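## Task

Rotate the blue die until its 1 face points up and set it down entirely on the mat. Every other die must still show the same top number it shows now, all dice must rest flat at the end, and the result has to hold on its own without the robot supporting anything. Release the die and move the grippers away afterwards.

## Robot and tools

Robot: two arms, left_arm and right_arm, each with six joints and a parallel gripper. The arm names do not refer to image sides. The physics keeps running while replies are written, and arms keep heading for the most recent target in the meantime.

Frame: all reported gripper positions share one scene frame. Its origin sits on the table surface midway between the arms; +z is up, +x reaches out over the table, and left_arm is on the +y side. Positions are in metres, orientations as quaternions (w, x, y, z). Reported hand positions can be somewhat off, especially when an arm is stretched far.

Gripper geometry: fingers point along the gripper's +z axis and close along its x axis. The reported position is the point between the pads; fingertips extend 17.5 mm past it. A flat block protrudes roughly 9 cm toward the gripper's -y side and rotates with it. Spinning only the last joint moves the pad midpoint around a 25 mm circle.

Tool execute_actions, argument actions: a list holding one action, one wait, or nothing. An empty list ({"actions": []}) just reports the state. A move looks like {"actions": [{"rows": [[...]], "steps": 15}]}: up to 15 rows and up to 15 steps (default 15), each step 1/30 s; each row drives one step and the final row repeats if steps outnumber rows. A wait is {"actions": [{"steps": N}]} with N up to 300; it returns once N steps have elapsed since the previous result, reply time included. Optional pictures (true/false) controls whether camera images come back; by default they do. A rejected call sends nothing.

Each row is one flat list of 18 numbers covering both arms, always, even if one arm should stay still: left_arm's 6 joint targets, then its gripper position, force_limit, speed; then right_arm's same 9. Joint numbers are absolute target angles in radians (same convention as the Joint positions line), not offsets. Joint order and stated ranges: waist -3.491..3.491, shoulder -3.140..3.140, elbow -1.187..4.328, forearm roll -3.316..3.316, wrist pitch -3.140..3.140, wrist roll -3.927..3.927. A target more than 0.010 rad beyond a range end, and further out than the current angle, gets the call refused. True ends may differ by up to 0.010 rad; beyond-end requests are clipped there and produce "joint sent to its limit" (possibly referring to an earlier, still-running action). Absence of that line does not prove more travel exists.

Gripper numbers are each in [-1, 1] and are absolute settings. position: +1 fully open (50 mm gap), about -0.65 pads meet; send -1 to grasp, closing until blocked. force_limit per pad: -1 ≈ 20 N, 0 ≈ 102 N, +1 ≈ 185 N (actual may exceed by ~17 %). speed of gap change: -1 = 20 mm/s, 0 = 85, +1 = 150. To leave a gripper unchanged, resend its current three values; a 0 is a real command. New force_limit or speed only apply after position changes by at least 0.01; to grip softer, open first.

Motion limits: joint target rates cap at 2.62 rad/s (waist, shoulder), 3.14 (elbow), 3.93 (the three wrist joints), with 0.5 s acceleration, and joints of one arm are synchronized. Targets are clamped to stay within 0.805 rad (waist, shoulder), 0.966 (elbow), 1.21 (wrist joints) of measured angles, and scaled back if they would move the gripper over 70 mm from where it is. Large moves therefore need several calls. Arms stop pursuing a target once everything has nearly stopped or a step is HELD; a new action is needed to continue.

Result lines: each arm's end_effector_position and end_effector_quat_wxyz; Joint positions and Joint velocities per arm (rad, rad/s); gripper position_measured in counts (opening ≈ (250 − counts) × 0.202 mm); object_status 0 moving, 1 blocked while opening, 2 blocked while closing (a grasp), 3 reached target or pads met (often nothing held). After any new position it reads 0 until fingers settle. Fingers re-close automatically if grip is lost, except after gripping with force_limit -1, where 2 may persist with nothing held. Off-centre grips on fixed objects weaken over time. "joint command not followed" means a clearance check altered joint targets; HELD marks steps where the row was partly not sent.

Faults: contact torque at a joint's load limit (waist/shoulder/elbow 148 N m, wrist joints 37.2 N m, held weight included) or 150 N external force stops that arm for 10 s and drops the rest of the call. Holding loads heats motors; MOTOR HOT warns, OVER-TEMPERATURE FAULT brakes the arm until cooled.

Tool zoom_image: camera (cam_head_left, cam_head_right, cam_left_wrist, cam_right_wrist) and region [x0, y0, x1, y1] in pixels from the top-left, at most 504×504. Head images are 504×504, wrist images 616×616.

Tool finished_scene: scene = the current scene's number; irreversible, grades the task, and returns the next task. Replying without a tool call ends everything.

Avoid: dropping or knocking anything off the table, disturbing the other dice, arms colliding or pressing each other, slamming, hard pushes. Brief external tugs on held items or loose objects may occur. Release and retract before finishing.

Each tool is called after "Emit:" as name([rows], argument=value, ...), one row to a line, values as JSON.

## Session

Emit:
execute_actions(actions=[])

Scene clock: 0.00 s of 4500.00 s.
left_arm: end_effector_position=(+0.3920, +0.1191, +0.2587) position_measured=3 object_status=3 end_effector_quat_wxyz=(+0.370, +0.107, +0.801, +0.459) | right_arm: end_effector_position=(+0.4184, -0.5681, +0.1773) position_measured=3 object_status=3 end_effector_quat_wxyz=(-0.485, +0.798, +0.027, -0.357)
Joint positions: left_arm=[-1.125  0.381  0.222 -1.183 -1.889  2.4  ] | right_arm=[-0.365  0.883  0.572 -0.566 -2.453 -1.159]
Joint velocities: left_arm=[ 0.     0.    -0.     0.001  0.    -0.   ] | right_arm=[-0.001 -0.    -0.    -0.    -0.001 -0.001]

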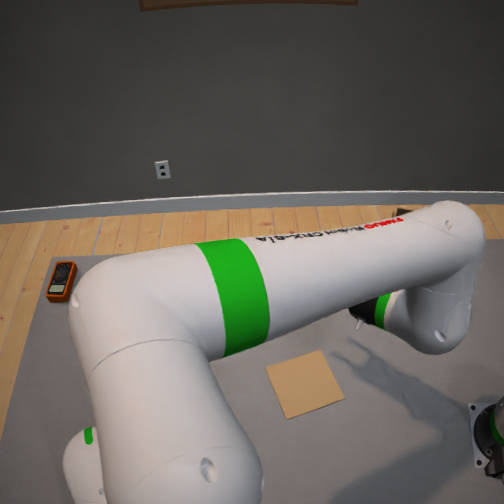

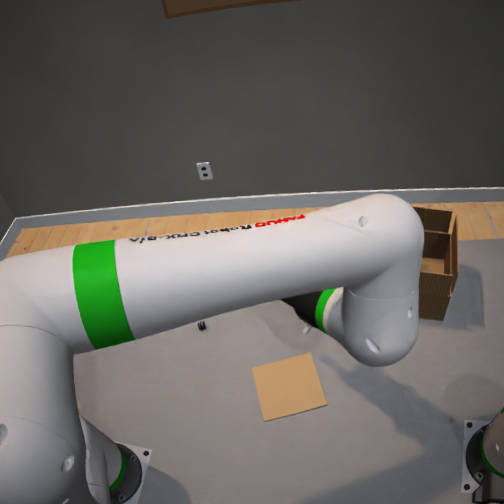

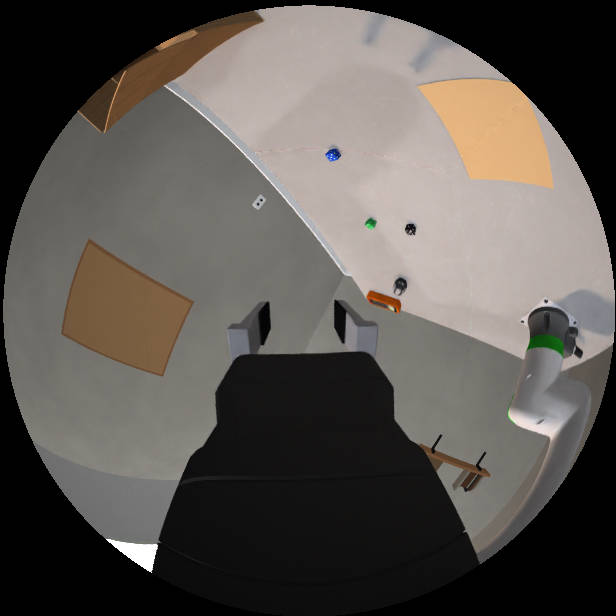

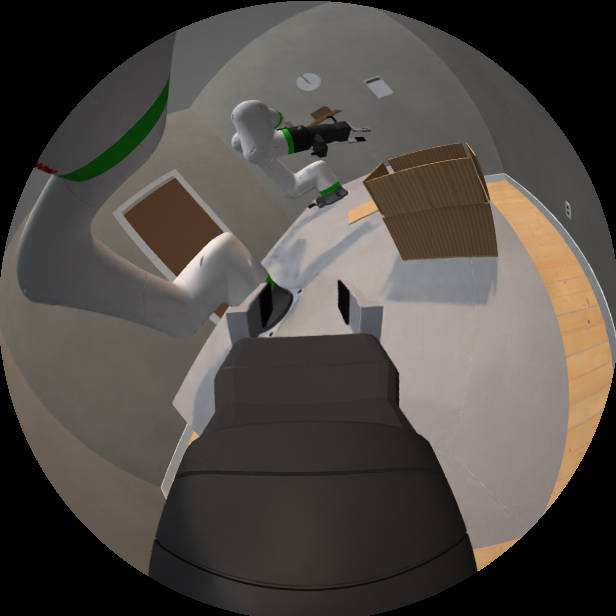

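Emit:
zoom_image(camera="cam_left_wrist", region=[300, 120, 440, 260])

Emit:
zoom_image(camera="cam_left_wrist", region=[313, 135, 353, 175])

Region (300, 120, 440, 260) of cam_left_wrist's 616x616 image, scaled by 3.600, with more detail than that image has.

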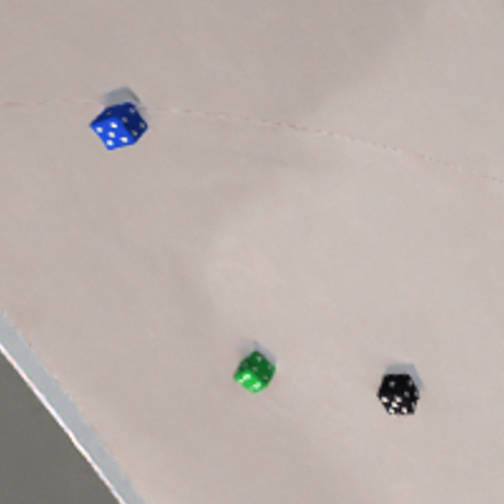

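Region (313, 135, 353, 175) of cam_left_wrist's 616x616 image, scaled by 12.600, with more detail than that image has.

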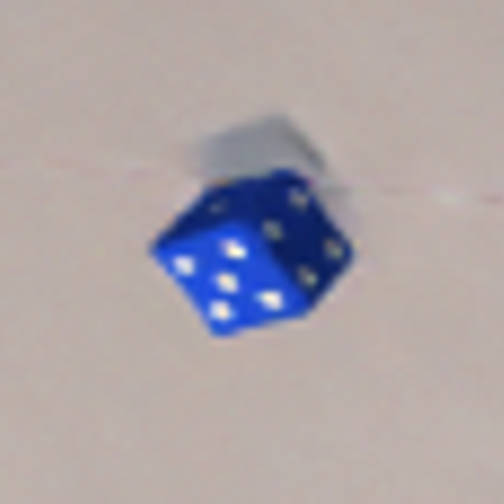

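Emit:
execute_actions([
  {"rows": [[-0.191,0.157,0.126,0,-1.540,3.414,1,0,0,-0.365,0.883,0.572,-0.566,-2.453,-1.159,1,0,0]], "steps": 15},
], pictures=false)

Emit:
execute_actions([
  {"steps": 30},
])

Scene clock: 36.20 s of 4500.00 s.
left_arm: end_effector_position=(+0.4103, +0.1757, +0.1969) position_measured=3 object_status=3 end_effector_quat_wxyz=(+0.151, -0.380, +0.893, +0.187) | right_arm: end_effector_position=(+0.4185, -0.5678, +0.1772) position_measured=3 object_status=3 end_effector_quat_wxyz=(-0.485, +0.798, +0.027, -0.357)
Joint positions: left_arm=[-0.577  0.242  0.163 -0.45  -1.673  3.028] | right_arm=[-0.365  0.883  0.572 -0.566 -2.453 -1.159]
Joint velocities: left_arm=[ 1.735 -0.383 -0.164  2.019  0.595  1.725] | right_arm=[ 0.001 -0.     0.     0.002  0.002 -0.   ]
Steps of this call (steps 1 to 90: nothing new was sent; then 32.70 s passed at rest; steps 91 to 105: all 15 steps of this action). Readings (joint positions | what the end effector reports):
91: left_arm=[-1.125 0.381 0.222 -1.183 -1.889 2.400] | right_arm=[-0.365 0.883 0.572 -0.566 -2.453 -1.159] | left_arm position_measured=3 object_status=3 | right_arm position_measured=3 object_status=3
92: left_arm=[-1.122 0.380 0.222 -1.178 -1.888 2.404] | right_arm=[-0.365 0.883 0.572 -0.566 -2.453 -1.159] | left_arm position_measured=3 object_status=3 | right_arm position_measured=3 object_status=3
94: left_arm=[-1.098 0.373 0.219 -1.143 -1.878 2.435] | right_arm=[-0.365 0.883 0.572 -0.566 -2.453 -1.159] | left_arm position_measured=3 object_status=3 | right_arm position_measured=3 object_status=3
98: left_arm=[-0.981 0.341 0.205 -0.973 -1.827 2.581] | right_arm=[-0.365 0.883 0.572 -0.566 -2.453 -1.159] | left_arm position_measured=3 object_status=3 | right_arm position_measured=3 object_status=3
105: the state above

Scene clock: 37.20 s of 4500.00 s.
left_arm: end_effector_position=(+0.4738, +0.1990, +0.2486) position_measured=3 object_status=3 end_effector_quat_wxyz=(+0.000, +0.707, -0.707, -0.000) | right_arm: end_effector_position=(+0.4185, -0.5678, +0.1772) position_measured=3 object_status=3 end_effector_quat_wxyz=(-0.485, +0.798, +0.027, -0.357)
Joint positions: left_arm=[-0.191  0.157  0.126 -0.    -1.54   3.414] | right_arm=[-0.365  0.883  0.572 -0.566 -2.453 -1.159]
Joint velocities: left_arm=[-0.001 -0.    -0.001 -0.     0.     0.   ] | right_arm=[ 0.002  0.001 -0.     0.    -0.     0.002]
Steps of this call (steps 1 to 30: the robot went on to your last target). Readings (joint positions | what the end effector reports):
1: left_arm=[-0.521 0.230 0.157 -0.384 -1.653 3.085] | right_arm=[-0.365 0.883 0.572 -0.566 -2.453 -1.159] | left_arm position_measured=3 object_status=3 | right_arm position_measured=3 object_status=3
2: left_arm=[-0.468 0.218 0.152 -0.322 -1.635 3.138] | right_arm=[-0.365 0.883 0.572 -0.566 -2.453 -1.159] | left_arm position_measured=3 object_status=3 | right_arm position_measured=3 object_status=3
4: left_arm=[-0.372 0.197 0.143 -0.210 -1.602 3.234] | right_arm=[-0.365 0.883 0.572 -0.566 -2.453 -1.159] | left_arm position_measured=3 object_status=3 | right_arm position_measured=3 object_status=3
8: left_arm=[-0.235 0.167 0.130 -0.052 -1.555 3.370] | right_arm=[-0.365 0.883 0.572 -0.566 -2.453 -1.159] | left_arm position_measured=3 object_status=3 | right_arm position_measured=3 object_status=3
30: the state above
All arms were judged still, so your last target was given up. Only a new action makes them travel on or press farther. Fingers that are still opening or closing keep moving.

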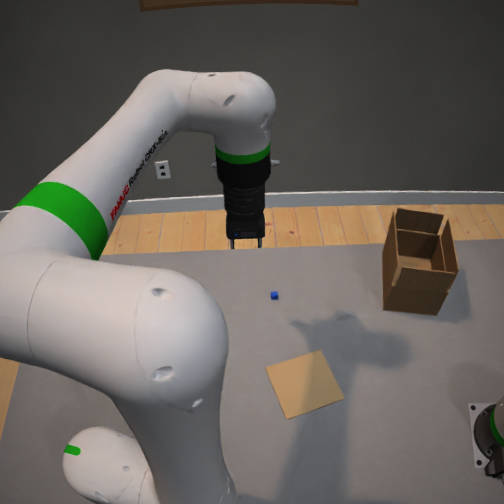

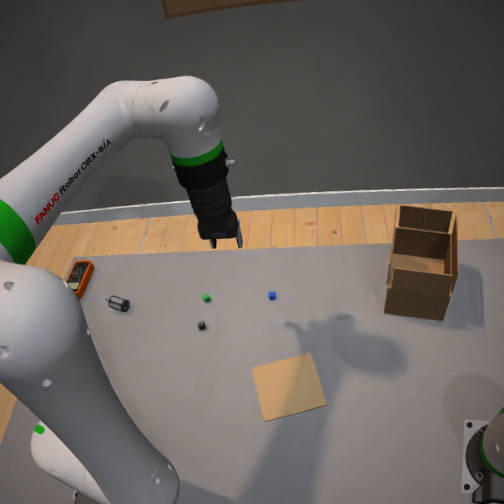

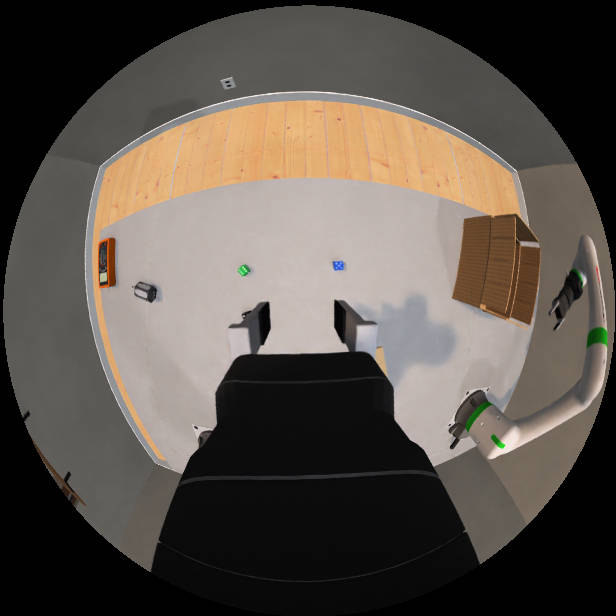

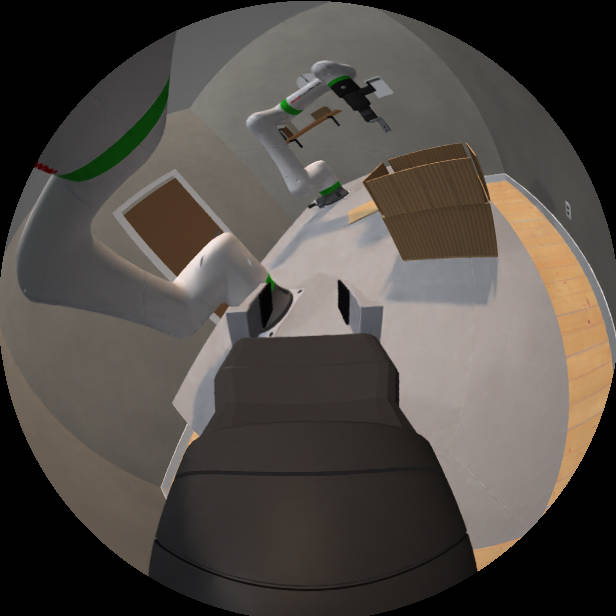

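Emit:
zoom_image(camera="cam_left_wrist", region=[220, 240, 400, 380])

Emit:
zoom_image(camera="cam_left_wrist", region=[323, 250, 353, 280])

Emit:
zoom_image(camera="cam_head_right", region=[180, 200, 340, 340])

Emit:
zoom_image(camera="cam_right_wrist", region=[310, 50, 410, 150])

Region (220, 240, 400, 380) of cam_left_wrist's 616x616 image, scaled by 2.800, with more detail than that image has.

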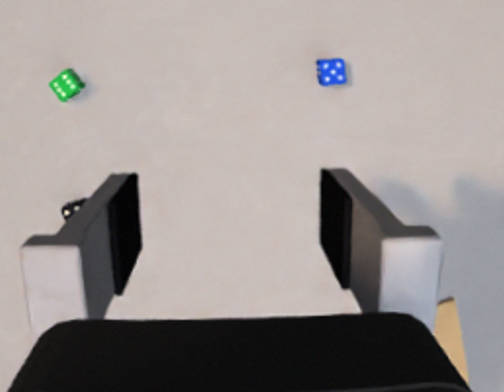

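Region (323, 250, 353, 280) of cam_left_wrist's 616x616 image, scaled by 16.800, with more detail than that image has.

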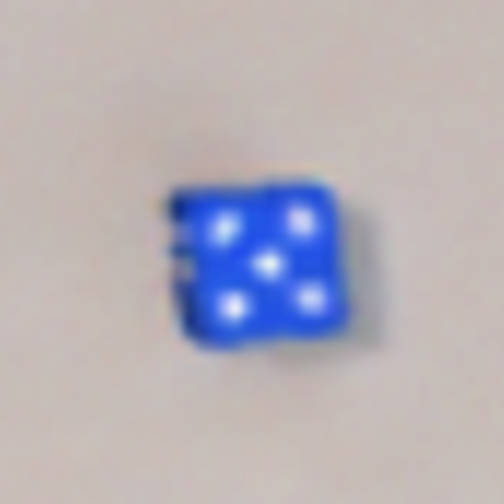

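Region (180, 200, 340, 340) of cam_head_right's 504x504 image, scaled by 3.150, with more detail than that image has; it fills the top 441 rows of this view, and the rest is white.

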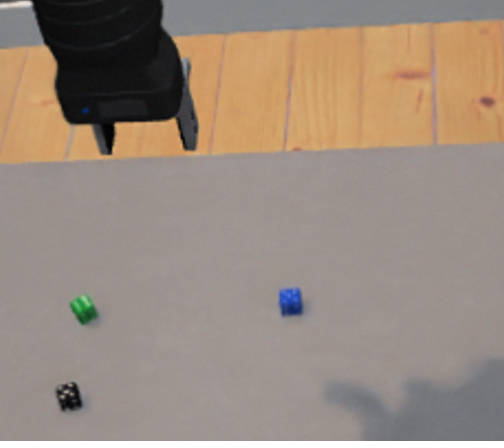

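Region (310, 50, 410, 150) of cam_right_wrist's 616x616 image, scaled by 5.040, with more detail than that image has.

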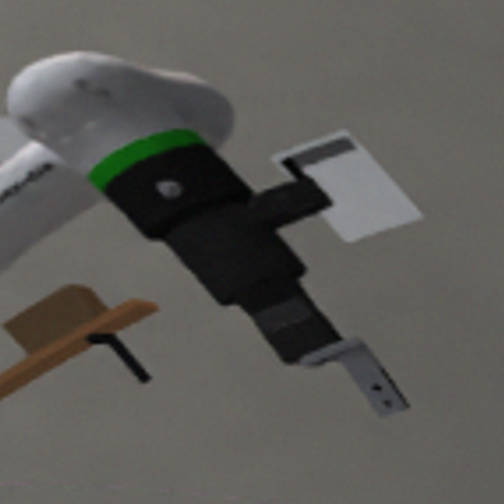

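Emit:
execute_actions([
  {"rows": [[-0.580,0.9096,0.780,-0.456,-1.853,-0.866,1,0,0,-0.365,0.883,0.572,-0.566,-2.453,-1.159,1,0,0]], "steps": 15},
], pictures=false)

Emit:
execute_actions([
  {"steps": 45},
])

Scene clock: 116.07 s of 4500.00 s.
left_arm: end_effector_position=(+0.5061, +0.1364, +0.1571) position_measured=3 object_status=3 end_effector_quat_wxyz=(+0.009, -0.321, +0.935, +0.149) | right_arm: end_effector_position=(+0.4185, -0.5678, +0.1772) position_measured=3 object_status=3 end_effector_quat_wxyz=(-0.485, +0.798, +0.027, -0.357)
Joint positions: left_arm=[-0.381  0.524  0.445 -0.223 -1.693  2.688] | right_arm=[-0.365  0.883  0.572 -0.566 -2.453 -1.159]
Joint velocities: left_arm=[-0.459  0.884  0.767 -0.533 -0.367 -2.417] | right_arm=[-0.001  0.    -0.     0.     0.002 -0.001]
Steps of this call (steps 1 to 90: nothing new was sent; then 75.37 s passed at rest; steps 91 to 105: all 15 steps of this action). Readings (joint positions | what the end effector reports):
91: left_arm=[-0.191 0.157 0.126 0.000 -1.540 3.414] | right_arm=[-0.365 0.883 0.572 -0.566 -2.453 -1.159] | left_arm position_measured=3 object_status=3 | right_arm position_measured=3 object_status=3
92: left_arm=[-0.192 0.160 0.129 -0.001 -1.541 3.410] | right_arm=[-0.365 0.883 0.572 -0.566 -2.453 -1.159] | left_arm position_measured=3 object_status=3 | right_arm position_measured=3 object_status=3
94: left_arm=[-0.204 0.182 0.148 -0.015 -1.550 3.373] | right_arm=[-0.365 0.883 0.572 -0.566 -2.453 -1.159] | left_arm position_measured=3 object_status=3 | right_arm position_measured=3 object_status=3
98: left_arm=[-0.260 0.291 0.242 -0.081 -1.595 3.197] | right_arm=[-0.365 0.883 0.572 -0.566 -2.453 -1.159] | left_arm position_measured=3 object_status=3 | right_arm position_measured=3 object_status=3
105: the state above

Scene clock: 117.57 s of 4500.00 s.
left_arm: end_effector_position=(+0.5058, +0.1169, +0.0701) position_measured=3 object_status=3 end_effector_quat_wxyz=(-0.301, +0.953, +0.038, -0.012) | right_arm: end_effector_position=(+0.4185, -0.5678, +0.1772) position_measured=3 object_status=3 end_effector_quat_wxyz=(-0.485, +0.798, +0.027, -0.357)
Joint positions: left_arm=[-0.58   0.91   0.78  -0.456 -1.853 -0.866] | right_arm=[-0.365  0.883  0.572 -0.566 -2.453 -1.159]
Joint velocities: left_arm=[-0.001  0.001 -0.001 -0.     0.    -0.   ] | right_arm=[ 0.001 -0.     0.     0.001  0.001  0.001]
Steps of this call (steps 1 to 45: the robot went on to your last target). Readings (joint positions | what the end effector reports):
1: left_arm=[-0.396 0.554 0.471 -0.240 -1.705 2.604] | right_arm=[-0.365 0.883 0.572 -0.566 -2.453 -1.159] | left_arm position_measured=3 object_status=3 | right_arm position_measured=3 object_status=3
2: left_arm=[-0.411 0.583 0.496 -0.258 -1.717 2.516] | right_arm=[-0.365 0.883 0.572 -0.566 -2.453 -1.159] | left_arm position_measured=3 object_status=3 | right_arm position_measured=3 object_status=3
4: left_arm=[-0.439 0.637 0.544 -0.291 -1.740 2.326] | right_arm=[-0.365 0.883 0.572 -0.566 -2.453 -1.159] | left_arm position_measured=3 object_status=3 | right_arm position_measured=3 object_status=3
8: left_arm=[-0.492 0.739 0.632 -0.353 -1.782 1.867] | right_arm=[-0.365 0.883 0.572 -0.566 -2.453 -1.159] | left_arm position_measured=3 object_status=3 | right_arm position_measured=3 object_status=3
45: the state above

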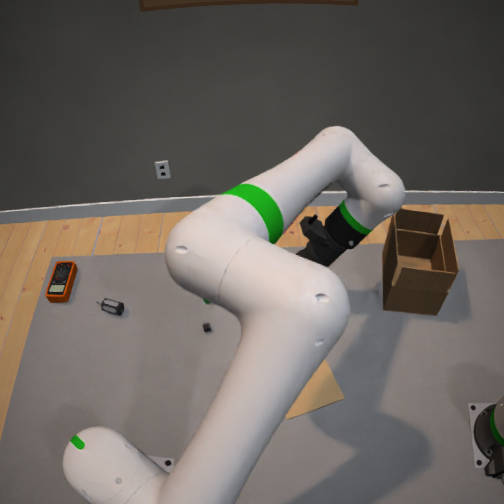

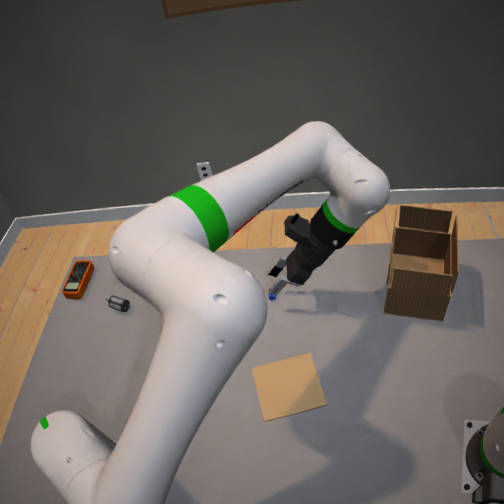

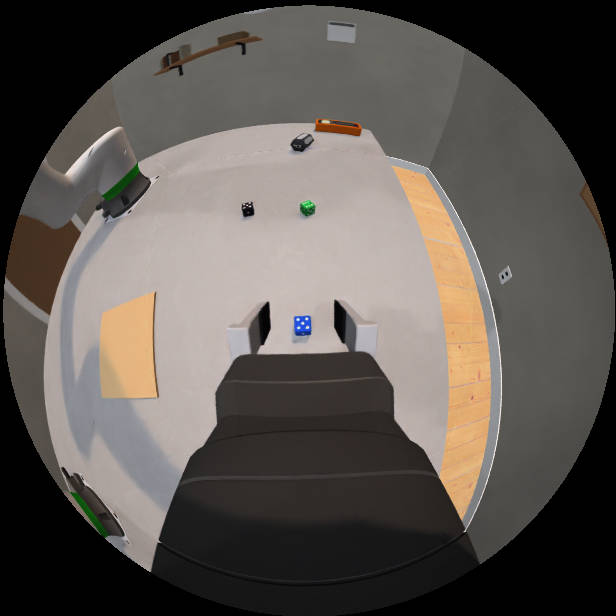

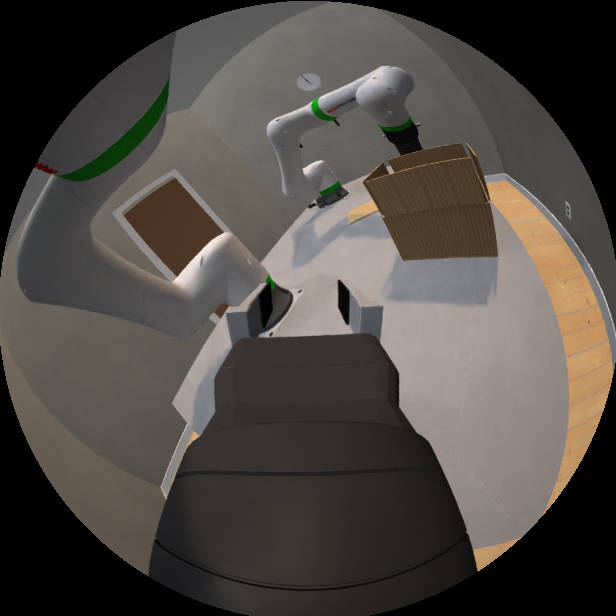

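Emit:
zoom_image(camera="cam_left_wrist", region=[250, 280, 354, 364])

Emit:
zoom_image(camera="cam_head_right", region=[240, 230, 330, 320])

Region (250, 280, 354, 364) of cam_left_wrist's 616x616 image, scaled by 4.846, with more detail than that image has; it fills the top 407 rows of this view, and the rest is white.

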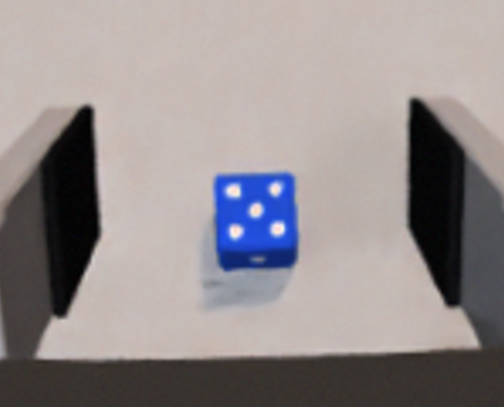

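Region (240, 230, 330, 320) of cam_head_right's 504x504 image, scaled by 5.600, with more detail than that image has.

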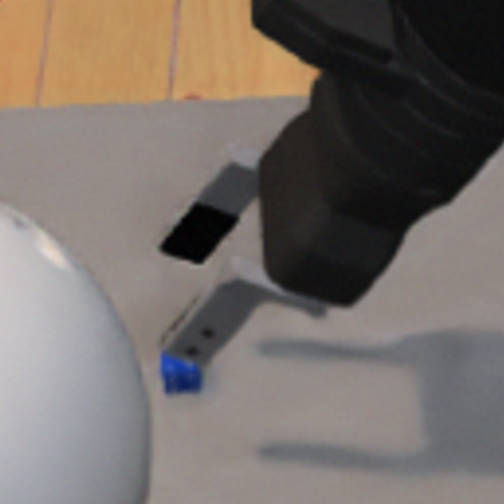

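Emit:
execute_actions([
  {"rows": [[-0.5786,0.9413,0.7455,-0.4497,-1.7923,-0.8372,1,0,0,-0.365,0.883,0.572,-0.566,-2.453,-1.159,1,0,0]], "steps": 15},
])

Emit:
zoom_image(camera="cam_left_wrist", region=[250, 280, 354, 364])

Emit:
zoom_image(camera="cam_head_right", region=[250, 260, 310, 320])

Scene clock: 137.20 s of 4500.00 s.
left_arm: end_effector_position=(+0.5063, +0.1176, +0.0330) position_measured=3 object_status=3 end_effector_quat_wxyz=(-0.301, +0.953, +0.038, -0.012) | right_arm: end_effector_position=(+0.4185, -0.5678, +0.1772) position_measured=3 object_status=3 end_effector_quat_wxyz=(-0.485, +0.798, +0.027, -0.357)
Joint positions: left_arm=[-0.579  0.941  0.746 -0.45  -1.792 -0.837] | right_arm=[-0.365  0.883  0.572 -0.566 -2.453 -1.159]
Joint velocities: left_arm=[-0.001  0.001 -0.    -0.     0.     0.   ] | right_arm=[ 0.    -0.001  0.     0.001 -0.001 -0.001]
Steps of this call (steps 1 to 15: the robot went on to your last target; steps 16 to 90: nothing new was sent; then 16.13 s passed at rest; steps 91 to 105: all 15 steps of this action). Readings (joint positions | what the end effector reports):
91: left_arm=[-0.580 0.910 0.780 -0.456 -1.853 -0.866] | right_arm=[-0.365 0.883 0.572 -0.566 -2.453 -1.159] | left_arm position_measured=3 object_status=3 | right_arm position_measured=3 object_status=3
92: left_arm=[-0.580 0.912 0.778 -0.456 -1.848 -0.865] | right_arm=[-0.365 0.883 0.572 -0.566 -2.453 -1.159] | left_arm position_measured=3 object_status=3 | right_arm position_measured=3 object_status=3
94: left_arm=[-0.579 0.930 0.758 -0.452 -1.815 -0.848] | right_arm=[-0.365 0.883 0.572 -0.566 -2.453 -1.159] | left_arm position_measured=3 object_status=3 | right_arm position_measured=3 object_status=3
98: left_arm=[-0.579 0.941 0.746 -0.450 -1.793 -0.837] | right_arm=[-0.365 0.883 0.572 -0.566 -2.453 -1.159] | left_arm position_measured=3 object_status=3 | right_arm position_measured=3 object_status=3
105: the state above

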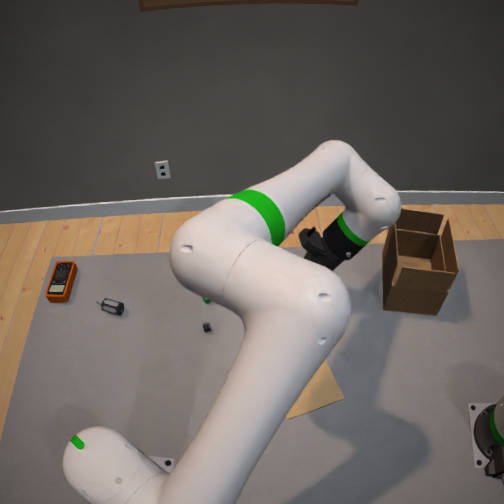

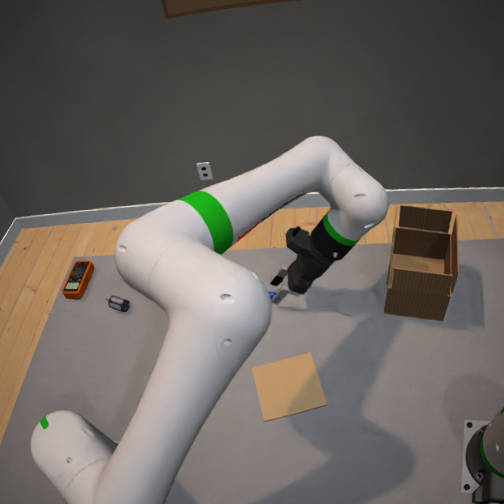

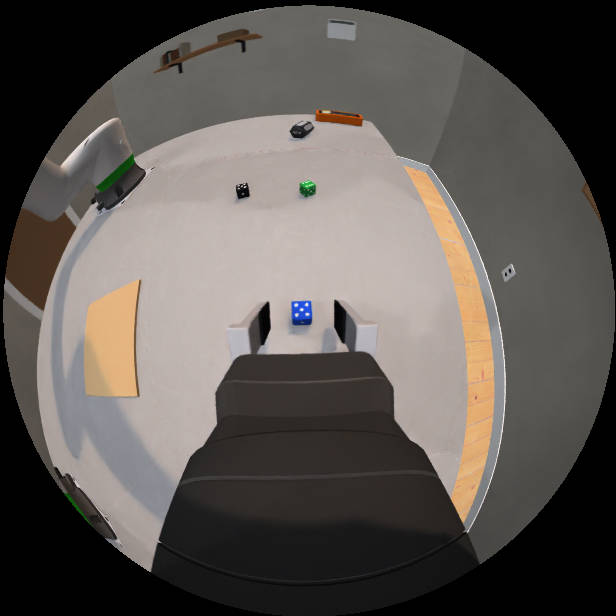

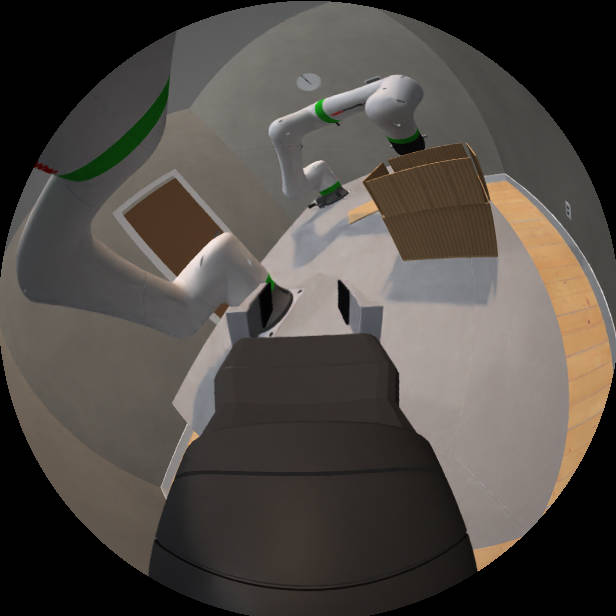

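Region (250, 280, 354, 364) of cam_left_wrist's 616x616 image, scaled by 4.846, with more detail than that image has; it fills the top 407 rows of this view, and the rest is white.

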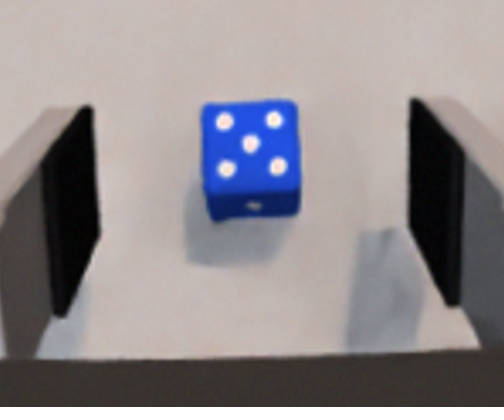

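Region (250, 260, 310, 320) of cam_head_right's 504x504 image, scaled by 8.400, with more detail than that image has.

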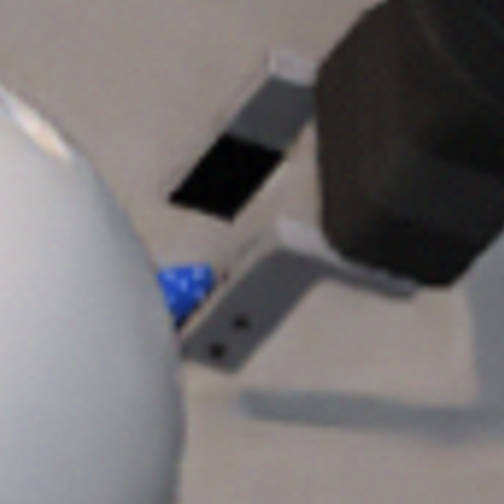

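Emit:
execute_actions([
  {"rows": [[-0.578,0.9433,0.741,-0.449,-1.786,-0.835,0.2,0,0,-0.365,0.883,0.572,-0.566,-2.453,-1.159,1,0,0],[-0.578,0.9433,0.741,-0.449,-1.786,-0.835,0.2,0,0,-0.365,0.883,0.572,-0.566,-2.453,-1.159,1,0,0],[-0.5774,0.9453,0.7362,-0.4485,-1.780,-0.8325,0.2,0,0,-0.365,0.883,0.572,-0.566,-2.453,-1.159,1,0,0],[-0.5774,0.9453,0.7362,-0.4485,-1.780,-0.8325,0.2,0,0,-0.365,0.883,0.572,-0.566,-2.453,-1.159,1,0,0],[-0.5768,0.9473,0.7316,-0.448,-1.774,-0.830,0.2,0,0,-0.365,0.883,0.572,-0.566,-2.453,-1.159,1,0,0]], "steps": 12},
])

Emit:
zoom_image(camera="cam_left_wrist", region=[250, 280, 354, 364])

Emit:
zoom_image(camera="cam_head_right", region=[250, 260, 310, 320])

Scene clock: 146.43 s of 4500.00 s.
left_arm: end_effector_position=(+0.5059, +0.1193, +0.0230) position_measured=123 object_status=0 end_effector_quat_wxyz=(-0.301, +0.953, +0.038, -0.012) | right_arm: end_effector_position=(+0.4185, -0.5678, +0.1772) position_measured=3 object_status=3 end_effector_quat_wxyz=(-0.485, +0.798, +0.027, -0.357)
Joint positions: left_arm=[-0.577  0.947  0.731 -0.448 -1.774 -0.83 ] | right_arm=[-0.365  0.883  0.572 -0.566 -2.453 -1.159]
Joint velocities: left_arm=[ 0.001  0.     0.    -0.     0.    -0.   ] | right_arm=[-0.    -0.     0.    -0.002  0.    -0.001]
Steps of this call (steps 1 to 15: the robot went on to your last target; steps 16 to 90: nothing new was sent; then 5.83 s passed at rest; steps 91 to 102: all 12 steps of this action). Readings (joint positions | what the end effector reports):
91: left_arm=[-0.579 0.941 0.745 -0.450 -1.792 -0.837] | right_arm=[-0.365 0.883 0.572 -0.566 -2.453 -1.159] | left_arm position_measured=10 object_status=0 | right_arm position_measured=3 object_status=3
92: left_arm=[-0.578 0.942 0.743 -0.449 -1.789 -0.836] | right_arm=[-0.365 0.883 0.572 -0.566 -2.453 -1.159] | left_arm position_measured=24 object_status=0 | right_arm position_measured=3 object_status=3
94: left_arm=[-0.578 0.944 0.738 -0.449 -1.783 -0.834] | right_arm=[-0.365 0.883 0.572 -0.566 -2.453 -1.159] | left_arm position_measured=52 object_status=0 | right_arm position_measured=3 object_status=3
98: left_arm=[-0.577 0.948 0.731 -0.448 -1.774 -0.830] | right_arm=[-0.365 0.883 0.572 -0.566 -2.453 -1.159] | left_arm position_measured=108 object_status=0 | right_arm position_measured=3 object_status=3
102: the state above

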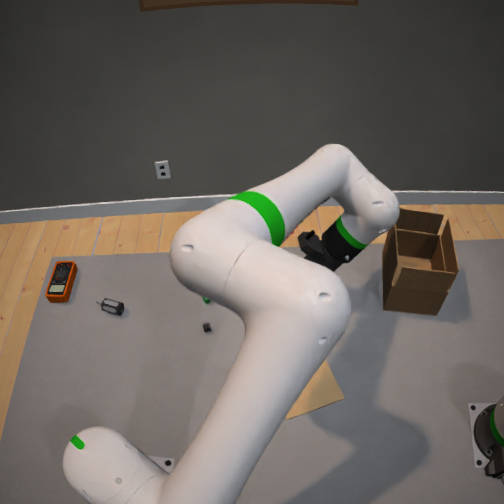

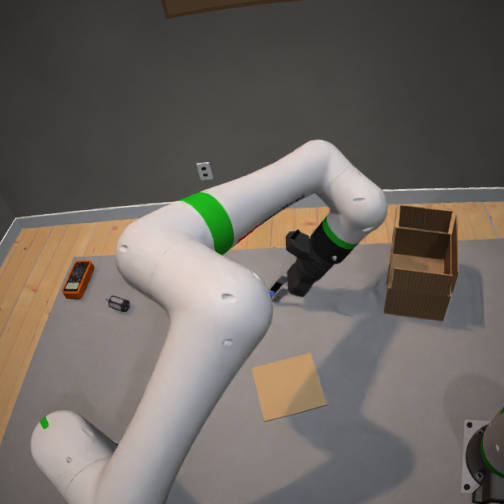

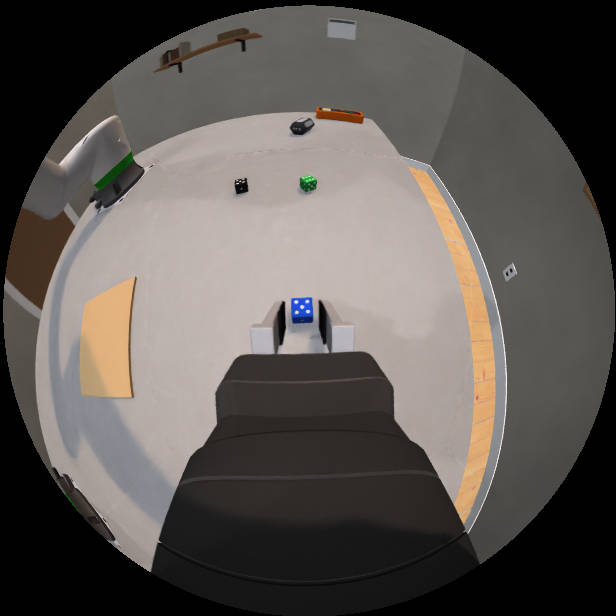

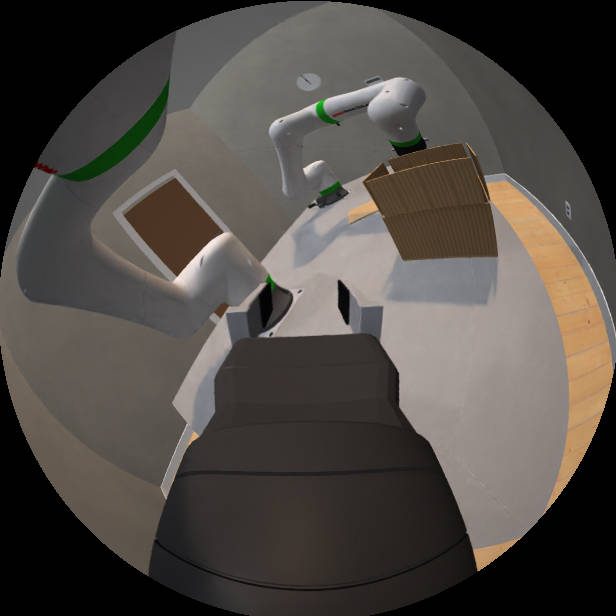

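Region (250, 280, 354, 364) of cam_left_wrist's 616x616 image, scaled by 4.846, with more detail than that image has; it fills the top 407 rows of this view, and the rest is white.

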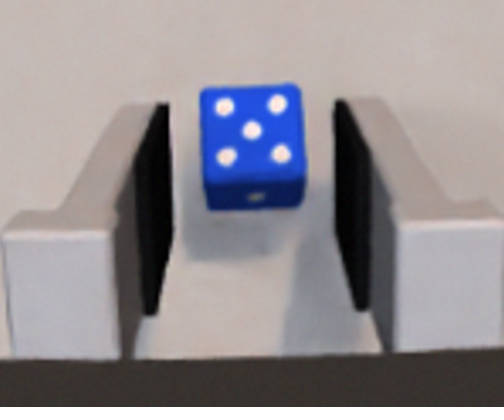

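Region (250, 260, 310, 320) of cam_head_right's 504x504 image, scaled by 8.400, with more detail than that image has.

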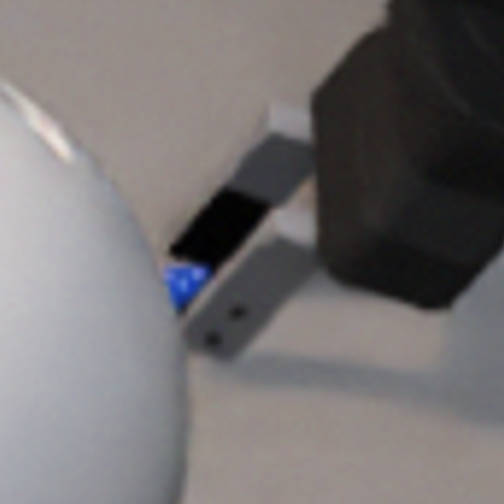

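Emit:
execute_actions([
  {"rows": [[-0.5768,0.9473,0.7316,-0.448,-1.774,-0.830,-1,0,-0.5,-0.365,0.883,0.572,-0.566,-2.453,-1.159,1,0,0]], "steps": 14},
], pictures=false)

Emit:
execute_actions([
  {"rows": [[-0.580,0.9096,0.780,-0.456,-1.853,-0.866,-1,0,-0.5,-0.365,0.883,0.572,-0.566,-2.453,-1.159,1,0,0]], "steps": 9},
])

Emit:
zoom_image(camera="cam_left_wrist", region=[250, 280, 354, 364])

Scene clock: 177.77 s of 4500.00 s.
left_arm: end_effector_position=(+0.5060, +0.1192, +0.0230) position_measured=195 object_status=0 end_effector_quat_wxyz=(-0.300, +0.953, +0.038, -0.012) | right_arm: end_effector_position=(+0.4185, -0.5678, +0.1772) position_measured=3 object_status=3 end_effector_quat_wxyz=(-0.485, +0.798, +0.027, -0.357)
Joint positions: left_arm=[-0.577  0.947  0.732 -0.448 -1.774 -0.83 ] | right_arm=[-0.365  0.883  0.572 -0.566 -2.453 -1.159]
Joint velocities: left_arm=[ 0.     0.    -0.     0.001  0.    -0.   ] | right_arm=[ 0.001 -0.001 -0.     0.001  0.001  0.   ]
Steps of this call (steps 1 to 15: the robot went on to your last target; steps 16 to 90: nothing new was sent; then 27.87 s passed at rest; steps 91 to 104: all 14 steps of this action). Readings (joint positions | what the end effector reports):
91: left_arm=[-0.577 0.947 0.732 -0.448 -1.774 -0.830] | right_arm=[-0.365 0.883 0.572 -0.566 -2.453 -1.159] | left_arm position_measured=127 object_status=0 | right_arm position_measured=3 object_status=3
92: left_arm=[-0.577 0.947 0.732 -0.448 -1.774 -0.830] | right_arm=[-0.365 0.883 0.572 -0.566 -2.453 -1.159] | left_arm position_measured=135 object_status=0 | right_arm position_measured=3 object_status=3
94: left_arm=[-0.577 0.947 0.732 -0.448 -1.774 -0.830] | right_arm=[-0.365 0.883 0.572 -0.566 -2.453 -1.159] | left_arm position_measured=153 object_status=0 | right_arm position_measured=3 object_status=3
98: left_arm=[-0.577 0.947 0.732 -0.448 -1.774 -0.830] | right_arm=[-0.365 0.883 0.572 -0.566 -2.453 -1.159] | left_arm position_measured=187 object_status=0 | right_arm position_measured=3 object_status=3
104: the state above

Scene clock: 178.07 s of 4500.00 s.
left_arm: end_effector_position=(+0.5058, +0.1170, +0.0699) position_measured=195 object_status=2 end_effector_quat_wxyz=(-0.301, +0.953, +0.038, -0.012) | right_arm: end_effector_position=(+0.4185, -0.5678, +0.1772) position_measured=3 object_status=3 end_effector_quat_wxyz=(-0.485, +0.798, +0.027, -0.357)
Joint positions: left_arm=[-0.58   0.91   0.78  -0.456 -1.853 -0.866] | right_arm=[-0.365  0.883  0.572 -0.566 -2.453 -1.159]
Joint velocities: left_arm=[-0.    -0.    -0.     0.001 -0.003 -0.002] | right_arm=[ 0.    -0.001  0.    -0.001  0.002  0.   ]
Steps of this call (steps 1 to 9: all 9 steps of this action). Readings (joint positions | what the end effector reports):
1: left_arm=[-0.577 0.947 0.732 -0.448 -1.774 -0.830] | right_arm=[-0.365 0.883 0.572 -0.566 -2.453 -1.159] | left_arm position_measured=195 object_status=0 | right_arm position_measured=3 object_status=3
2: left_arm=[-0.577 0.945 0.735 -0.449 -1.779 -0.831] | right_arm=[-0.365 0.883 0.572 -0.566 -2.453 -1.159] | left_arm position_measured=195 object_status=2 | right_arm position_measured=3 object_status=3
4: left_arm=[-0.578 0.928 0.756 -0.452 -1.814 -0.848] | right_arm=[-0.365 0.883 0.572 -0.566 -2.453 -1.159] | left_arm position_measured=195 object_status=2 | right_arm position_measured=3 object_status=3
8: left_arm=[-0.580 0.910 0.780 -0.456 -1.853 -0.866] | right_arm=[-0.365 0.883 0.572 -0.566 -2.453 -1.159] | left_arm position_measured=195 object_status=2 | right_arm position_measured=3 object_status=3
9: the state above

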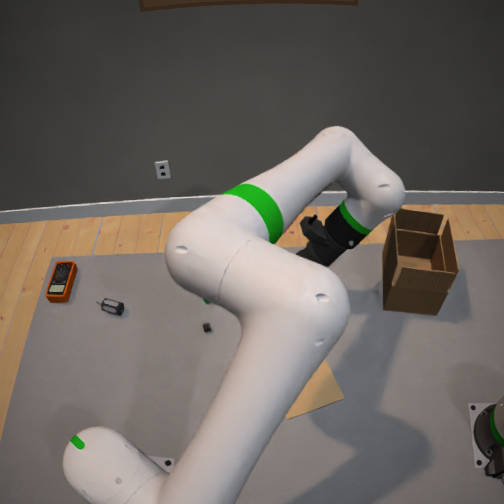

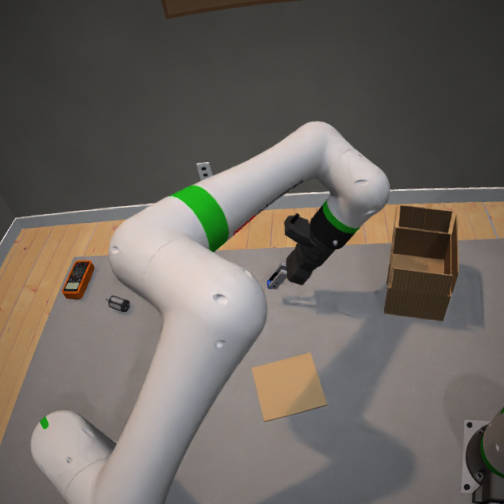

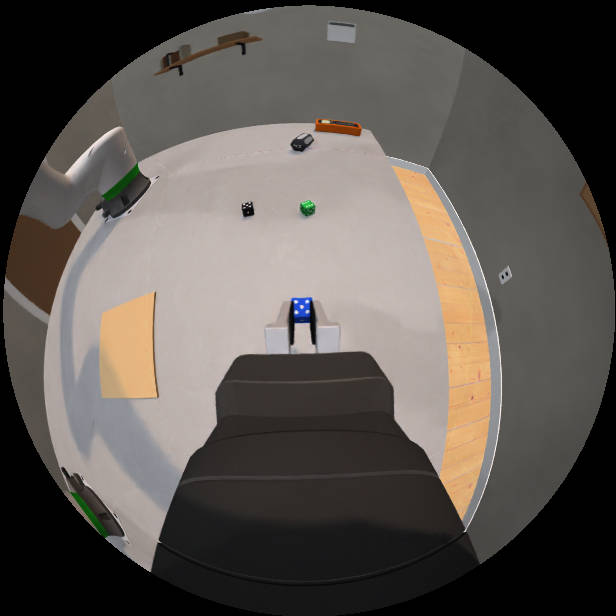

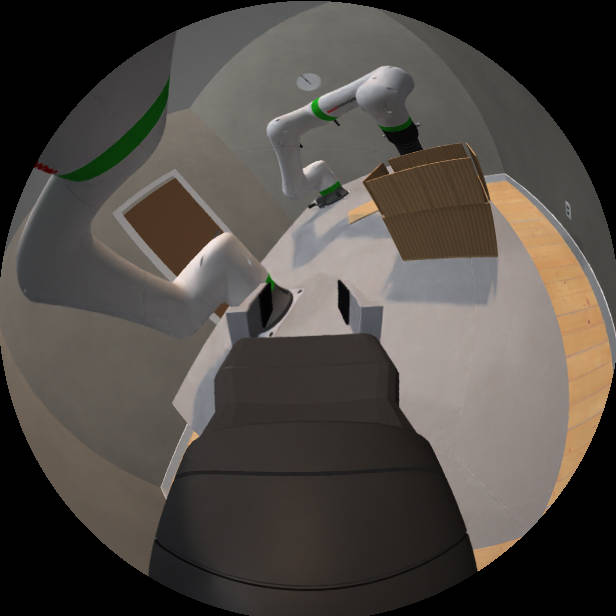

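Region (250, 280, 354, 364) of cam_left_wrist's 616x616 image, scaled by 4.846, with more detail than that image has; it fills the top 407 rows of this view, and the rest is white.

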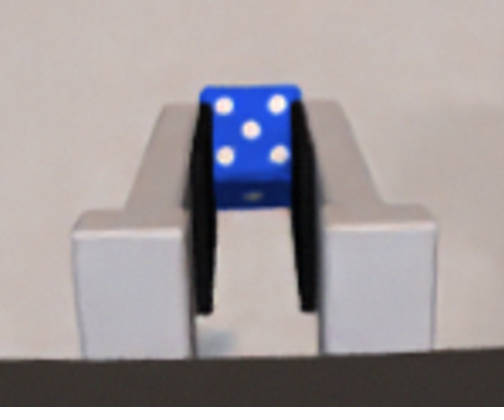

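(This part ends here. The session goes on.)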